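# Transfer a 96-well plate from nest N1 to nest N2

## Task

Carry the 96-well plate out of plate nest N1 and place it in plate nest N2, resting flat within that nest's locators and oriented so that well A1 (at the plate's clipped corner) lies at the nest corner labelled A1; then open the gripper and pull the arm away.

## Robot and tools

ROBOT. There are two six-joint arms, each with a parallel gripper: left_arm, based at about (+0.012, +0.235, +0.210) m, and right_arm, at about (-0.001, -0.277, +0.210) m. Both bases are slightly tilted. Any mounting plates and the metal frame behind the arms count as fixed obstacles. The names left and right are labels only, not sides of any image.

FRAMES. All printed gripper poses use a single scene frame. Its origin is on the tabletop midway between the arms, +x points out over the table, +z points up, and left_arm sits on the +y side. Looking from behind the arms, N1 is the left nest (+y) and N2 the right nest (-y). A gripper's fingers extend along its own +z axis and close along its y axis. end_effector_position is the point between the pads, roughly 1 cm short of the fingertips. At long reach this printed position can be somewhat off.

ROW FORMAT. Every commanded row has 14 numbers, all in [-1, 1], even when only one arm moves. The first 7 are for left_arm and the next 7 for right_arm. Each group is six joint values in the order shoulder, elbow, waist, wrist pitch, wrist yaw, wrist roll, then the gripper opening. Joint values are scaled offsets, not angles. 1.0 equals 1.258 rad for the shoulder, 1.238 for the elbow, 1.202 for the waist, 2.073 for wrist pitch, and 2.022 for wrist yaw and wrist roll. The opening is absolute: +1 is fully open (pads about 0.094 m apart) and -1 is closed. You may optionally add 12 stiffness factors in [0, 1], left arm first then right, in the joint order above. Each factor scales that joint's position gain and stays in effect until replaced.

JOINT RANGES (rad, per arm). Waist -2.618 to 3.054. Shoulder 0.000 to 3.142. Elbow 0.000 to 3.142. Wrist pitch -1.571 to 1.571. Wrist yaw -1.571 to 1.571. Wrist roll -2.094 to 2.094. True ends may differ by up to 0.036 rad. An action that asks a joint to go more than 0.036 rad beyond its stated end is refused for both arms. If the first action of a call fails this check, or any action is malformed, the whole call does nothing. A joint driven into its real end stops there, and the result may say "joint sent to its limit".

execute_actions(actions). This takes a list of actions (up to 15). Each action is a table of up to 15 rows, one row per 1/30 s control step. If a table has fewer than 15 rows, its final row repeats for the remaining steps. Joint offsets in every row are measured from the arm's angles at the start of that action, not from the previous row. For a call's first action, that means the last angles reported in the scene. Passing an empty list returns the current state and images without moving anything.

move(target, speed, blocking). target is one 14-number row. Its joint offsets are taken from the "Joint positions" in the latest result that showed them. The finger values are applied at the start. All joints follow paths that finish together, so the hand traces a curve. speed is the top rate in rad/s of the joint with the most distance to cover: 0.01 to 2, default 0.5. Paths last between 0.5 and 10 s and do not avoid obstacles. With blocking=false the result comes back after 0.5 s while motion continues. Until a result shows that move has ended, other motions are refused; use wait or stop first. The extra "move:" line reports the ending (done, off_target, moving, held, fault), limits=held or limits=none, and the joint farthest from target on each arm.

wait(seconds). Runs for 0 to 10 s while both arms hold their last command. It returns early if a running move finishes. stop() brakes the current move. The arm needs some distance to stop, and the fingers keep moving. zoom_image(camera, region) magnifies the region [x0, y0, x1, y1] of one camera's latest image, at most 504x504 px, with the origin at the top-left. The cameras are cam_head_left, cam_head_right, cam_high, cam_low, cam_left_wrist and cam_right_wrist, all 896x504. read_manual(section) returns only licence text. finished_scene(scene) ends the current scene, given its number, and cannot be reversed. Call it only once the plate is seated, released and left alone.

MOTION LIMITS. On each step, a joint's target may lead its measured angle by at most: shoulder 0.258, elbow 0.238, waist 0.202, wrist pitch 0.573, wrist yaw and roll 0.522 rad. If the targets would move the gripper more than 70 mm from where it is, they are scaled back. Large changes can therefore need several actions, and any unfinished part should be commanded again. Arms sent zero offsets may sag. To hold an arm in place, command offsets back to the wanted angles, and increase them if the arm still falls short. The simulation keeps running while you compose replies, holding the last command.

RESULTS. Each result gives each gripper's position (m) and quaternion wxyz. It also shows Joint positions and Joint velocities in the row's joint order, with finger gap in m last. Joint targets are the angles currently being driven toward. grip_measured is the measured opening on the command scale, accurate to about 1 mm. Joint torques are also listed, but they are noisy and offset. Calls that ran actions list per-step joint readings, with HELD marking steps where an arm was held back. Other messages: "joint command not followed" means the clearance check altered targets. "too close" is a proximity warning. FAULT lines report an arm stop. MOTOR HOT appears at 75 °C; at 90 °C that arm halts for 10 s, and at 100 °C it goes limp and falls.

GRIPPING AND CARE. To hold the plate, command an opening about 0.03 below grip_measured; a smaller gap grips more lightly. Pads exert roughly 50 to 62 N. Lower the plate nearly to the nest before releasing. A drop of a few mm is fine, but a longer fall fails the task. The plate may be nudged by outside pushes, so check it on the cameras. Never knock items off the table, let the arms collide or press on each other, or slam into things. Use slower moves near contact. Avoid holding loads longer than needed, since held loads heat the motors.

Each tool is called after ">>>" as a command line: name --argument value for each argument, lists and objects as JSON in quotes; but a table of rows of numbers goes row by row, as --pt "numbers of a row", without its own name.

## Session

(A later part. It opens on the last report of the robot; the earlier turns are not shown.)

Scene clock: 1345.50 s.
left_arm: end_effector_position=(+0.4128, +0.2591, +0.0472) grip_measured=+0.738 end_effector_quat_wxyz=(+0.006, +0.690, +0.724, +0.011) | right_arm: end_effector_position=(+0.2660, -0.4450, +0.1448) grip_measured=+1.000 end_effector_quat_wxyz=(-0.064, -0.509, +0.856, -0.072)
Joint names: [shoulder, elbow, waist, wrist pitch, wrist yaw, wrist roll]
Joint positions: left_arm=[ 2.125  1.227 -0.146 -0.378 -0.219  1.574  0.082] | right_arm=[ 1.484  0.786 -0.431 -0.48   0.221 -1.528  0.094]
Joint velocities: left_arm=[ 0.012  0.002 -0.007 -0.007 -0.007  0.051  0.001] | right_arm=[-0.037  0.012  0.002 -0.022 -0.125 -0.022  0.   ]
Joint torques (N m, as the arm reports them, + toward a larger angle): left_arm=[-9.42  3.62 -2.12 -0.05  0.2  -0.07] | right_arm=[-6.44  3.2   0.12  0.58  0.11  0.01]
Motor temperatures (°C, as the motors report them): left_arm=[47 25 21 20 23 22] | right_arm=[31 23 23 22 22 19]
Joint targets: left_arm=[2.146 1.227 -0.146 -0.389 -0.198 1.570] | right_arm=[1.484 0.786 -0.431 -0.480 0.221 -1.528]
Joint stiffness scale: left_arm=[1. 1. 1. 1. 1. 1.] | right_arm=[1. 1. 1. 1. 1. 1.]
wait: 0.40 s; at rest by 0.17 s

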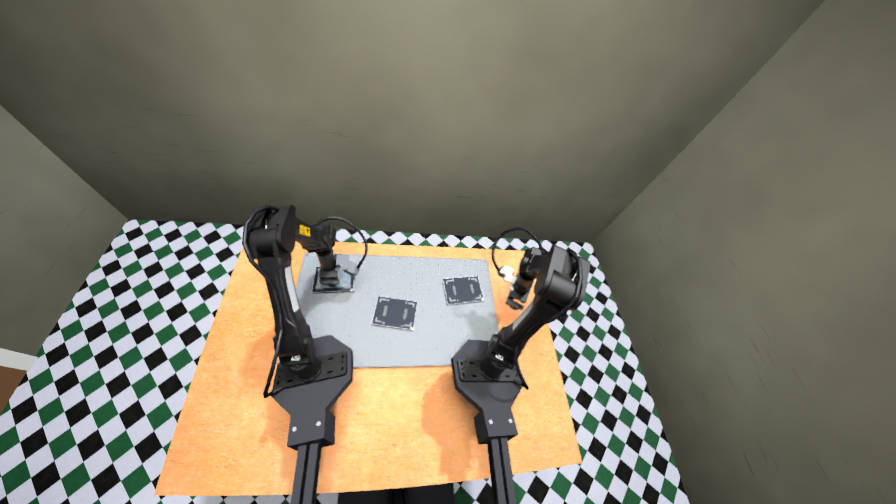

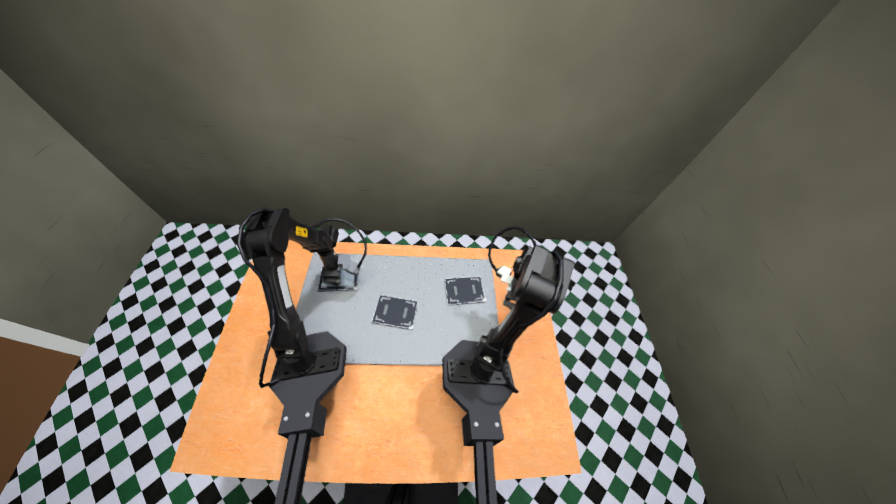

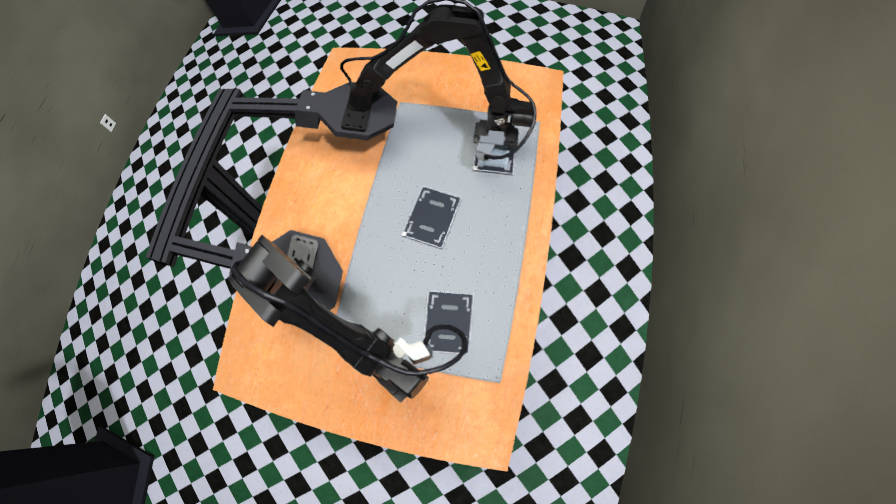

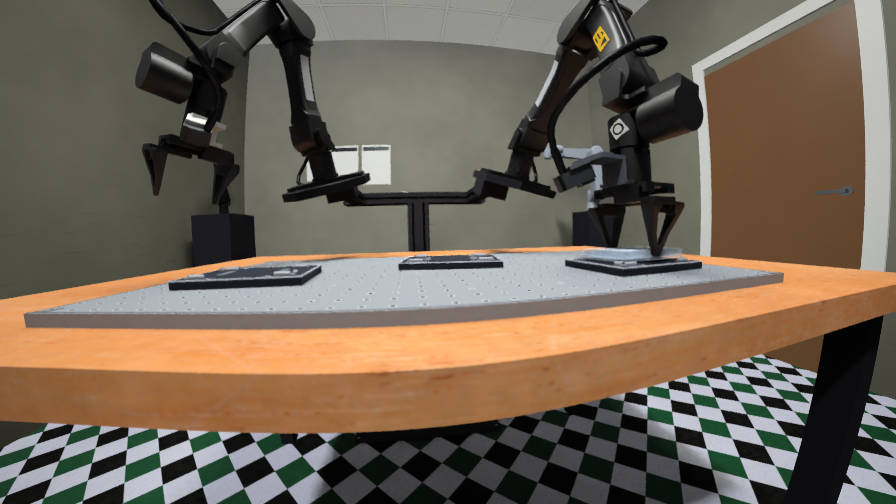

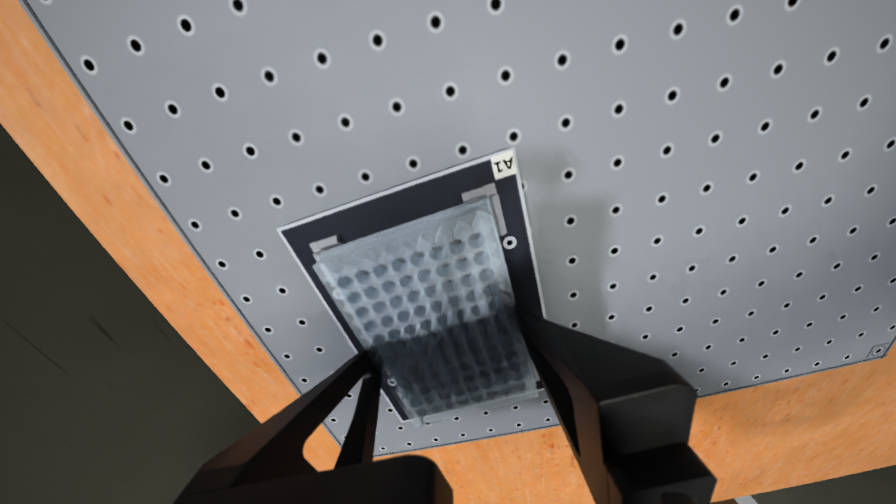

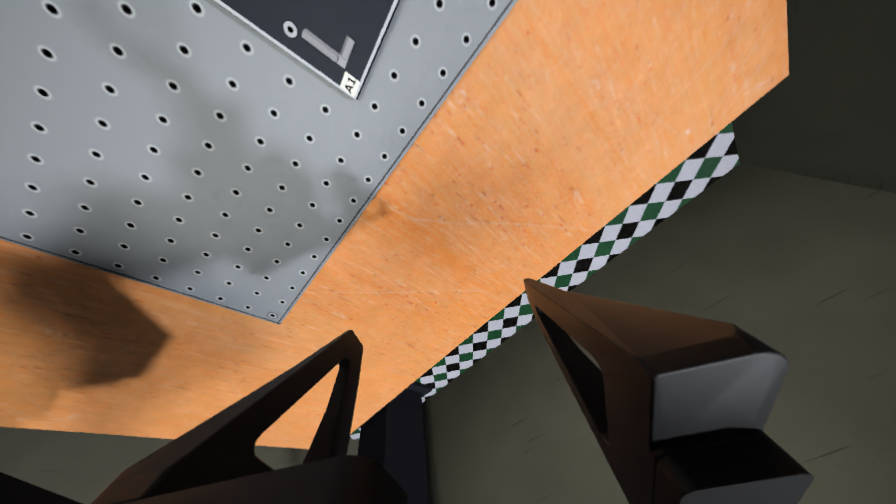

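>>> execute_actions --actions '[[[0.0,0,0,-0.0063,0.0104,-0.002,0.705,0,0,0,0,0,0,1],[-0.012,0,0,-0.0063,0.0104,-0.002,0.705,0,0,0,0,0,0,1],[-0.012,0,0,-0.0063,0.0104,-0.002,0.705,0,0,0,0,0,0,1],[-0.012,0,0,-0.0063,0.0104,-0.002,0.705,0,0,0,0,0,0,1],[-0.004,0,0,-0.0063,0.0104,-0.002,0.705,0,0,0,0,0,0,1],[0.004,0,0,-0.0063,0.0104,-0.002,0.705,0,0,0,0,0,0,1],[0.009,0,0,-0.0063,0.0104,-0.002,0.705,0,0,0,0,0,0,1],[0.012,0,0,-0.0063,0.0104,-0.002,0.705,0,0,0,0,0,0,1],[0.014,0,0,-0.0063,0.0104,-0.002,0.705,0,0,0,0,0,0,1],[0.015,0,0,-0.0063,0.0104,-0.002,0.705,0,0,0,0,0,0,1]]]'

>>> wait --seconds 0.4

Scene clock: 1387.90 s.
left_arm: end_effector_position=(+0.4128, +0.2591, +0.0472) grip_measured=+0.738 end_effector_quat_wxyz=(+0.006, +0.690, +0.724, +0.011) | right_arm: end_effector_position=(+0.2660, -0.4450, +0.1448) grip_measured=+1.000 end_effector_quat_wxyz=(-0.064, -0.509, +0.856, -0.072)
Joint names: [shoulder, elbow, waist, wrist pitch, wrist yaw, wrist roll]
Joint positions: left_arm=[ 2.125  1.227 -0.146 -0.378 -0.219  1.574  0.082] | right_arm=[ 1.484  0.786 -0.431 -0.48   0.221 -1.528  0.094]
Joint velocities: left_arm=[-0.002 -0.002  0.007 -0.051  0.081  0.066 -0.   ] | right_arm=[-0.002 -0.002 -0.017 -0.037  0.007 -0.051  0.   ]
Joint torques (N m, as the arm reports them, + toward a larger angle): left_arm=[-9.64  3.62 -2.12 -0.07  0.2  -0.08] | right_arm=[-6.49  3.19  0.09  0.58  0.1   0.02]
Motor temperatures (°C, as the motors report them): left_arm=[46 25 21 20 23 22] | right_arm=[31 23 23 22 22 19]
Joint targets: left_arm=[2.144 1.227 -0.146 -0.391 -0.198 1.570] | right_arm=[1.484 0.786 -0.431 -0.480 0.221 -1.528]
Joint stiffness scale: left_arm=[1. 1. 1. 1. 1. 1.] | right_arm=[1. 1. 1. 1. 1. 1.]
Step readings (joint positions):
0: left_arm=[2.125 1.227 -0.146 -0.378 -0.219 1.574] | right_arm=[1.484 0.786 -0.431 -0.480 0.221 -1.528]
1: left_arm=[2.125 1.227 -0.146 -0.378 -0.219 1.574] | right_arm=[1.484 0.786 -0.431 -0.480 0.221 -1.528]
2: left_arm=[2.125 1.227 -0.146 -0.378 -0.219 1.574] | right_arm=[1.484 0.786 -0.431 -0.480 0.221 -1.528]
4: left_arm=[2.125 1.227 -0.146 -0.378 -0.219 1.574] | right_arm=[1.484 0.786 -0.431 -0.480 0.221 -1.528]
8: left_arm=[2.125 1.227 -0.146 -0.378 -0.219 1.574] | right_arm=[1.484 0.786 -0.431 -0.480 0.221 -1.528]
15: Joint positions above

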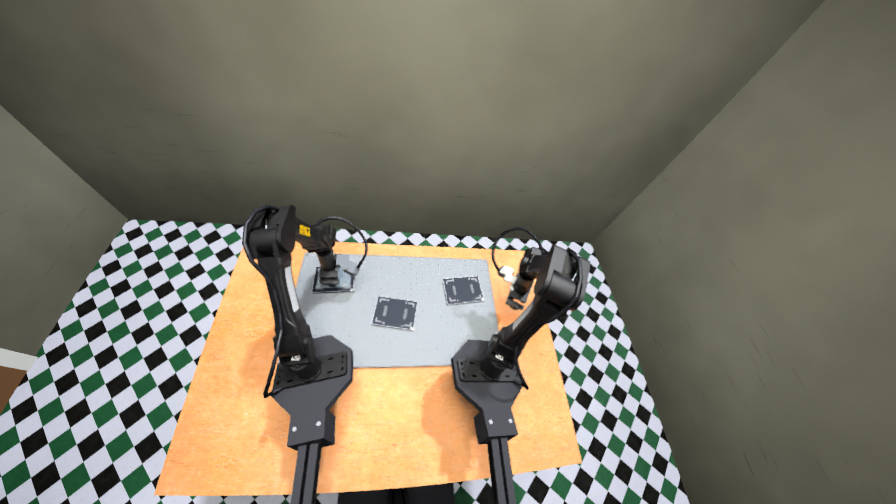

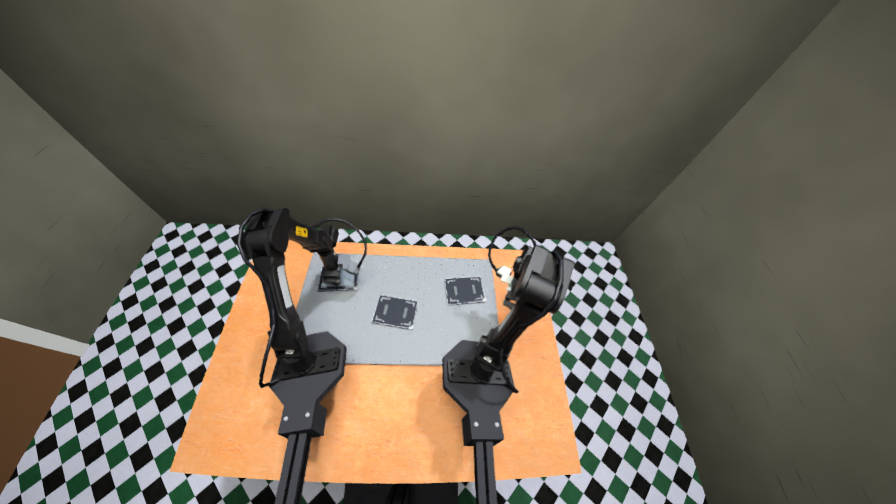

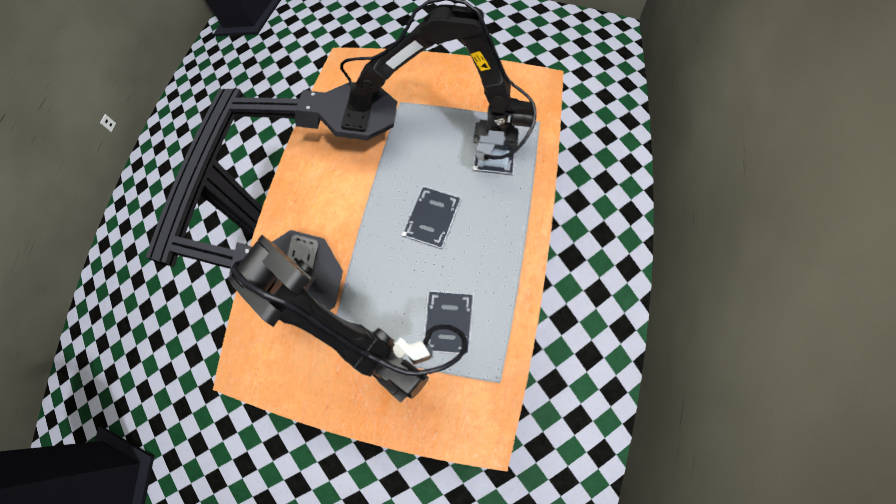

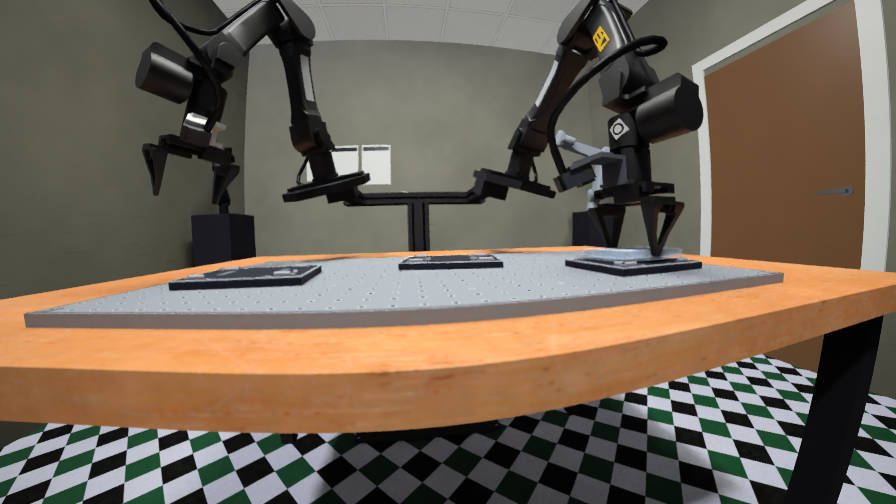

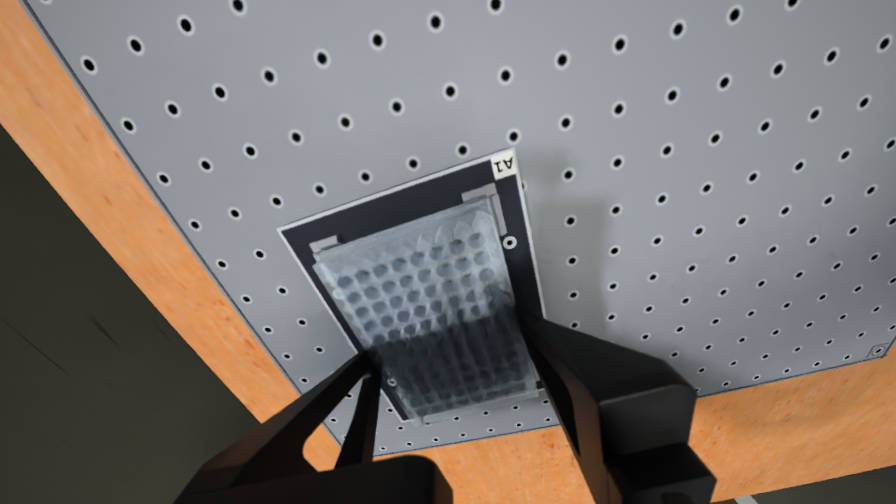

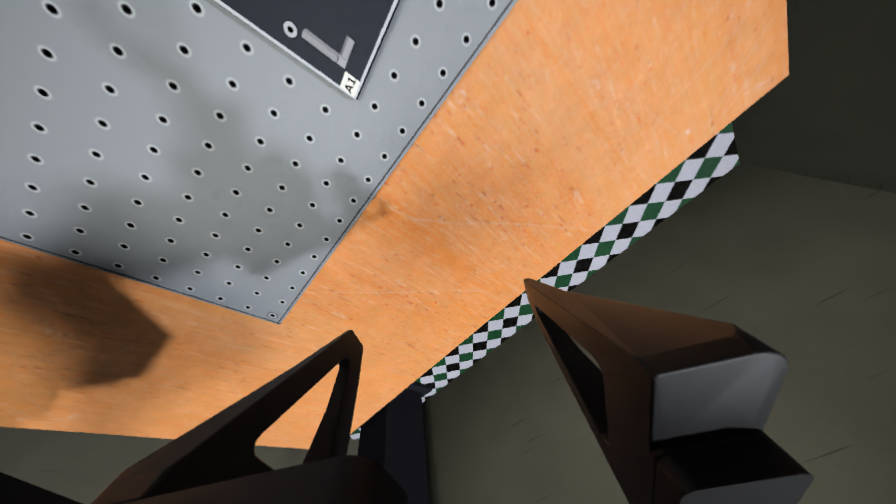

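Scene clock: 1388.30 s.
left_arm: end_effector_position=(+0.4128, +0.2591, +0.0472) grip_measured=+0.738 end_effector_quat_wxyz=(+0.006, +0.690, +0.724, +0.011) | right_arm: end_effector_position=(+0.2660, -0.4450, +0.1448) grip_measured=+1.000 end_effector_quat_wxyz=(-0.064, -0.509, +0.856, -0.072)
Joint names: [shoulder, elbow, waist, wrist pitch, wrist yaw, wrist roll]
Joint positions: left_arm=[ 2.125  1.227 -0.146 -0.378 -0.219  1.574  0.082] | right_arm=[ 1.484  0.786 -0.431 -0.48   0.221 -1.528  0.094]
Joint velocities: left_arm=[-0.012 -0.012 -0.007 -0.022  0.007 -0.007  0.   ] | right_arm=[-0.012 -0.002 -0.002  0.037 -0.007  0.022  0.   ]
Joint torques (N m, as the arm reports them, + toward a larger angle): left_arm=[-9.64  3.62 -2.12 -0.07  0.2  -0.07] | right_arm=[-6.44  3.15  0.07  0.58  0.11  0.02]
Motor temperatures (°C, as the motors report them): left_arm=[46 25 21 20 23 22] | right_arm=[31 23 23 22 22 19]
Joint targets: left_arm=[2.144 1.227 -0.146 -0.391 -0.198 1.570] | right_arm=[1.484 0.786 -0.431 -0.480 0.221 -1.528]
Joint stiffness scale: left_arm=[1. 1. 1. 1. 1. 1.] | right_arm=[1. 1. 1. 1. 1. 1.]
wait: 0.40 s; at rest by 0.17 s

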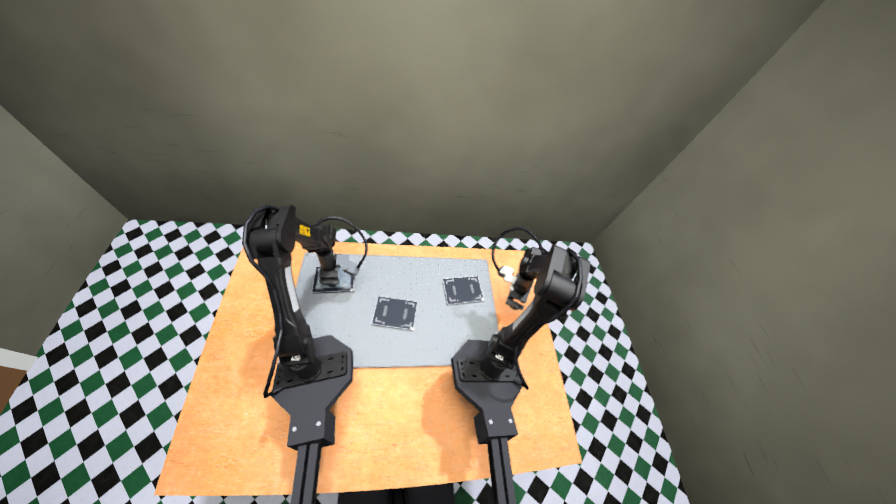

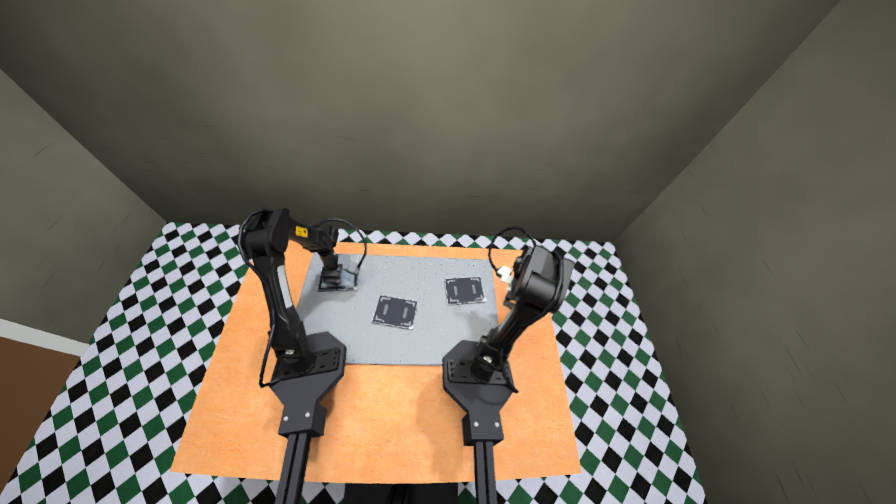

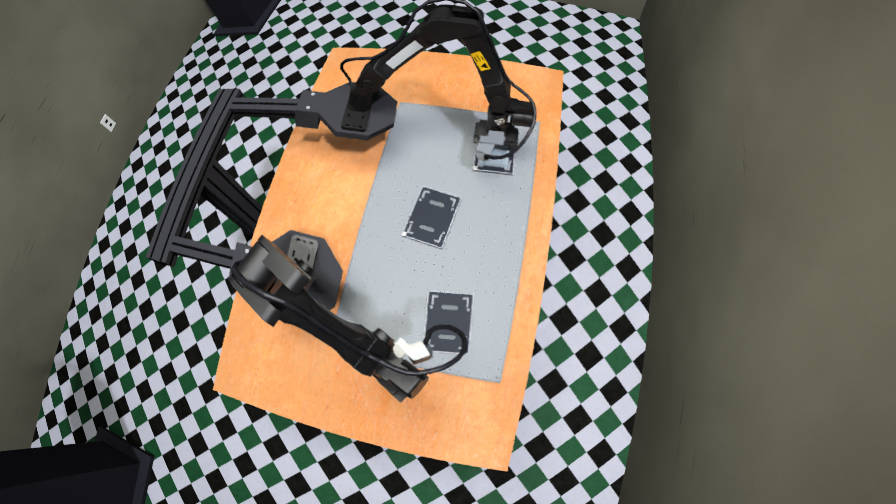

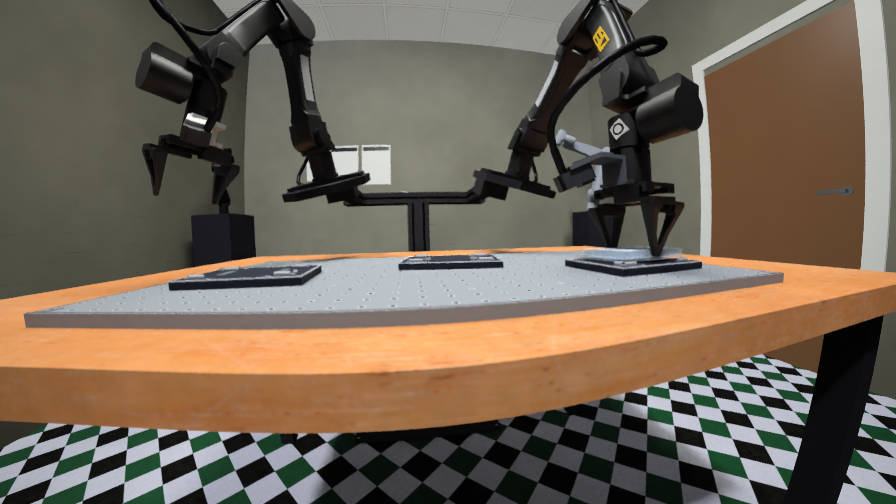

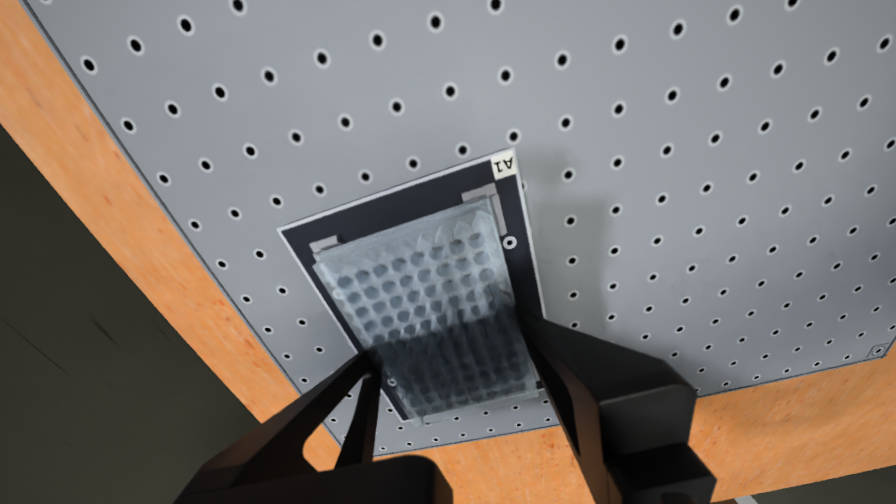

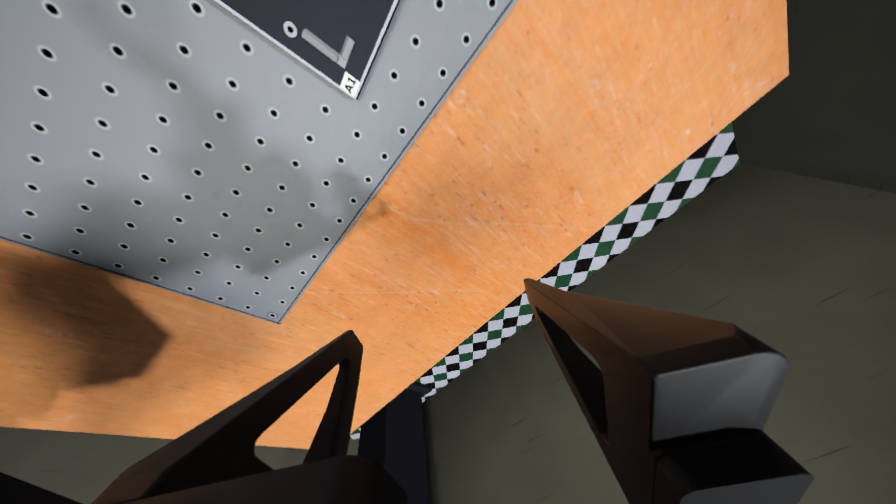

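>>> execute_actions --actions '[[[0.014,0,0,-0.005,0.0104,-0.002,0.705,0,0,0,0,0,0,1],[0.014,0,0,-0.004,0.0104,-0.002,0.705,0,0,0,0,0,0,1],[0.014,0,0,-0.003,0.0104,-0.002,0.705,0,0,0,0,0,0,1],[0.014,0,0,-0.002,0.0104,-0.002,0.705,0,0,0,0,0,0,1],[0.014,0,0,-0.0015,0.0104,-0.002,0.705,0,0,0,0,0,0,1],[0.014,0,0,-0.001,0.0104,-0.002,0.705,0,0,0,0,0,0,1],[0.014,0,0,-0.0005,0.0104,-0.002,0.705,0,0,0,0,0,0,1],[0.014,0,0,0.0,0.0104,-0.002,0.705,0,0,0,0,0,0,1]]]'

>>> zoom_image --camera "cam_left_wrist" --region '[280,140,580,340]'

Scene clock: 1400.40 s.
left_arm: end_effector_position=(+0.4136, +0.2592, +0.0472) grip_measured=+0.738 end_effector_quat_wxyz=(+0.007, +0.690, +0.724, +0.012) | right_arm: end_effector_position=(+0.2660, -0.4450, +0.1448) grip_measured=+1.000 end_effector_quat_wxyz=(-0.064, -0.509, +0.856, -0.072)
Joint names: [shoulder, elbow, waist, wrist pitch, wrist yaw, wrist roll]
Joint positions: left_arm=[ 2.125  1.227 -0.146 -0.375 -0.219  1.574  0.082] | right_arm=[ 1.484  0.786 -0.431 -0.48   0.221 -1.528  0.094]
Joint velocities: left_arm=[ 0.007  0.022 -0.022  0.051 -0.022 -0.037  0.001] | right_arm=[-0.007  0.007  0.002 -0.051  0.007  0.037  0.   ]
Joint torques (N m, as the arm reports them, + toward a larger angle): left_arm=[-9.74  3.62 -2.12  0.02  0.2  -0.08] | right_arm=[-6.45  3.18  0.08  0.59  0.11  0.01]
Motor temperatures (°C, as the motors report them): left_arm=[46 25 21 20 23 22] | right_arm=[31 23 23 22 22 19]
Joint targets: left_arm=[2.143 1.227 -0.146 -0.378 -0.198 1.570] | right_arm=[1.484 0.786 -0.431 -0.480 0.221 -1.528]
Joint stiffness scale: left_arm=[1. 1. 1. 1. 1. 1.] | right_arm=[1. 1. 1. 1. 1. 1.]
Step readings (joint positions):
0: left_arm=[2.125 1.227 -0.146 -0.378 -0.219 1.574] | right_arm=[1.484 0.786 -0.431 -0.480 0.221 -1.528]
1: left_arm=[2.125 1.227 -0.146 -0.378 -0.219 1.574] | right_arm=[1.484 0.786 -0.431 -0.480 0.221 -1.528]
2: left_arm=[2.125 1.227 -0.146 -0.377 -0.219 1.574] | right_arm=[1.484 0.786 -0.431 -0.480 0.221 -1.528]
4: left_arm=[2.125 1.227 -0.146 -0.376 -0.219 1.574] | right_arm=[1.484 0.786 -0.431 -0.480 0.221 -1.528]
8: left_arm=[2.125 1.227 -0.146 -0.375 -0.219 1.574] | right_arm=[1.484 0.786 -0.431 -0.480 0.221 -1.528]
15: Joint positions above

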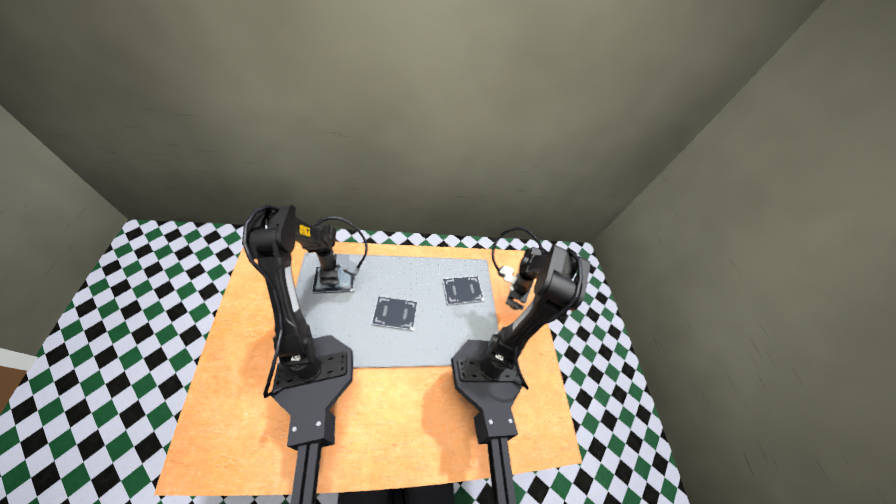

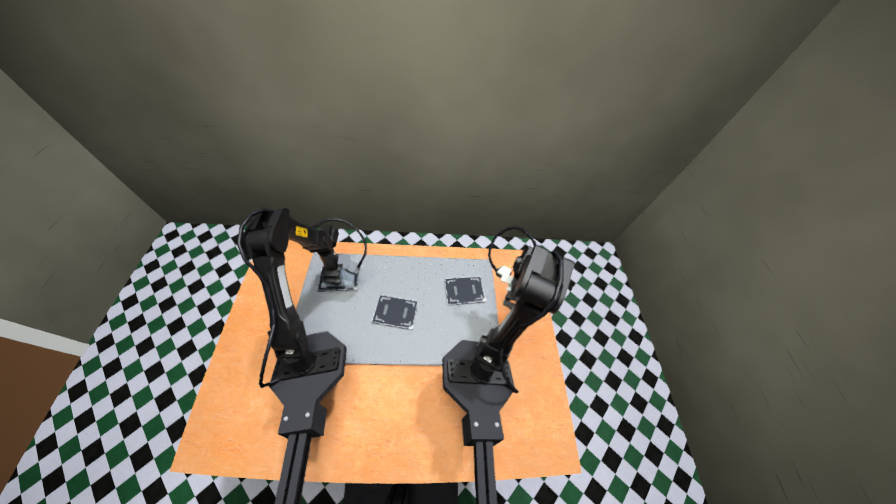

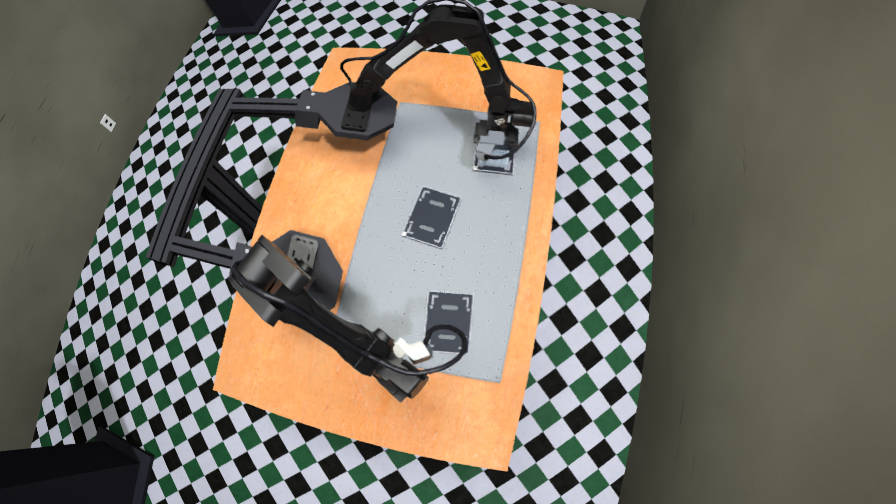

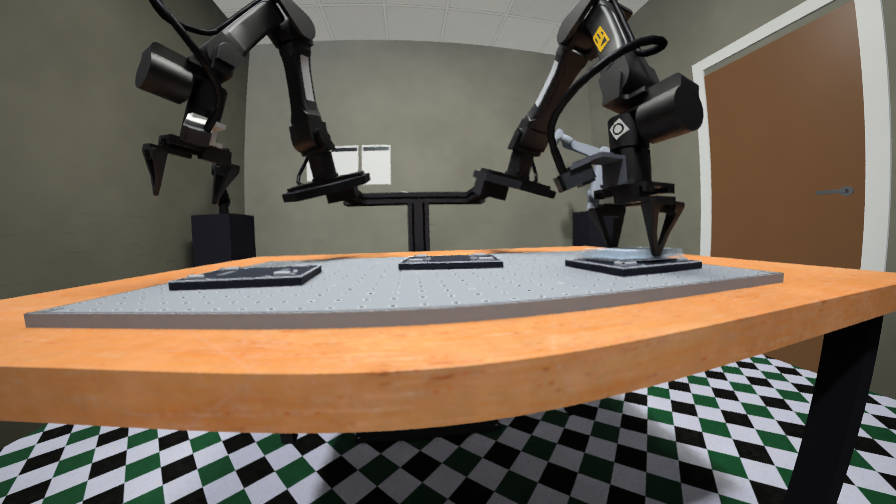

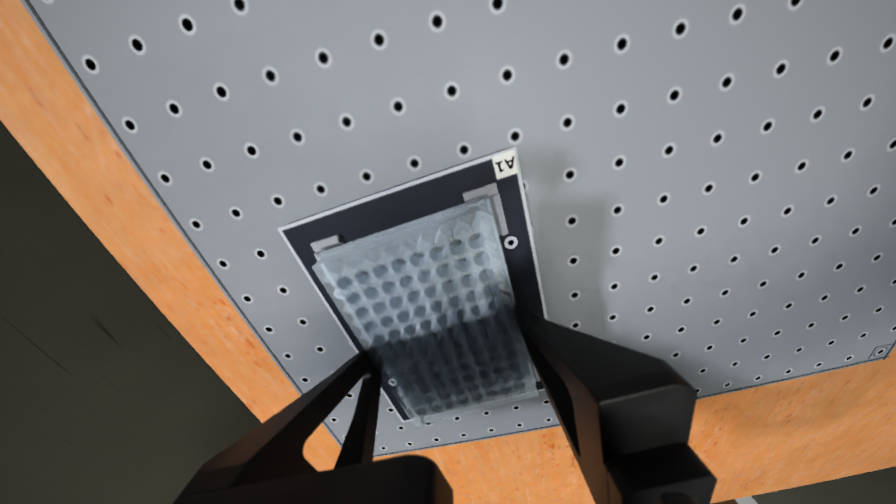

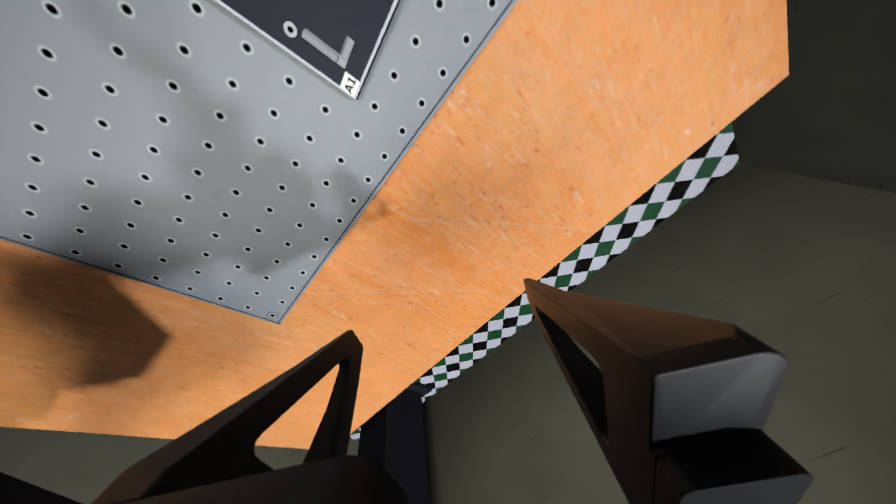

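Region (280, 140, 580, 340) of cam_left_wrist's 896x504 image, scaled by 1.680, with more detail than that image has.

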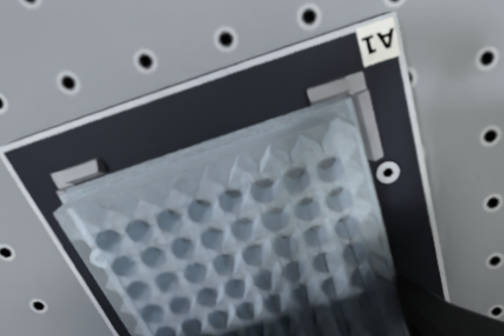

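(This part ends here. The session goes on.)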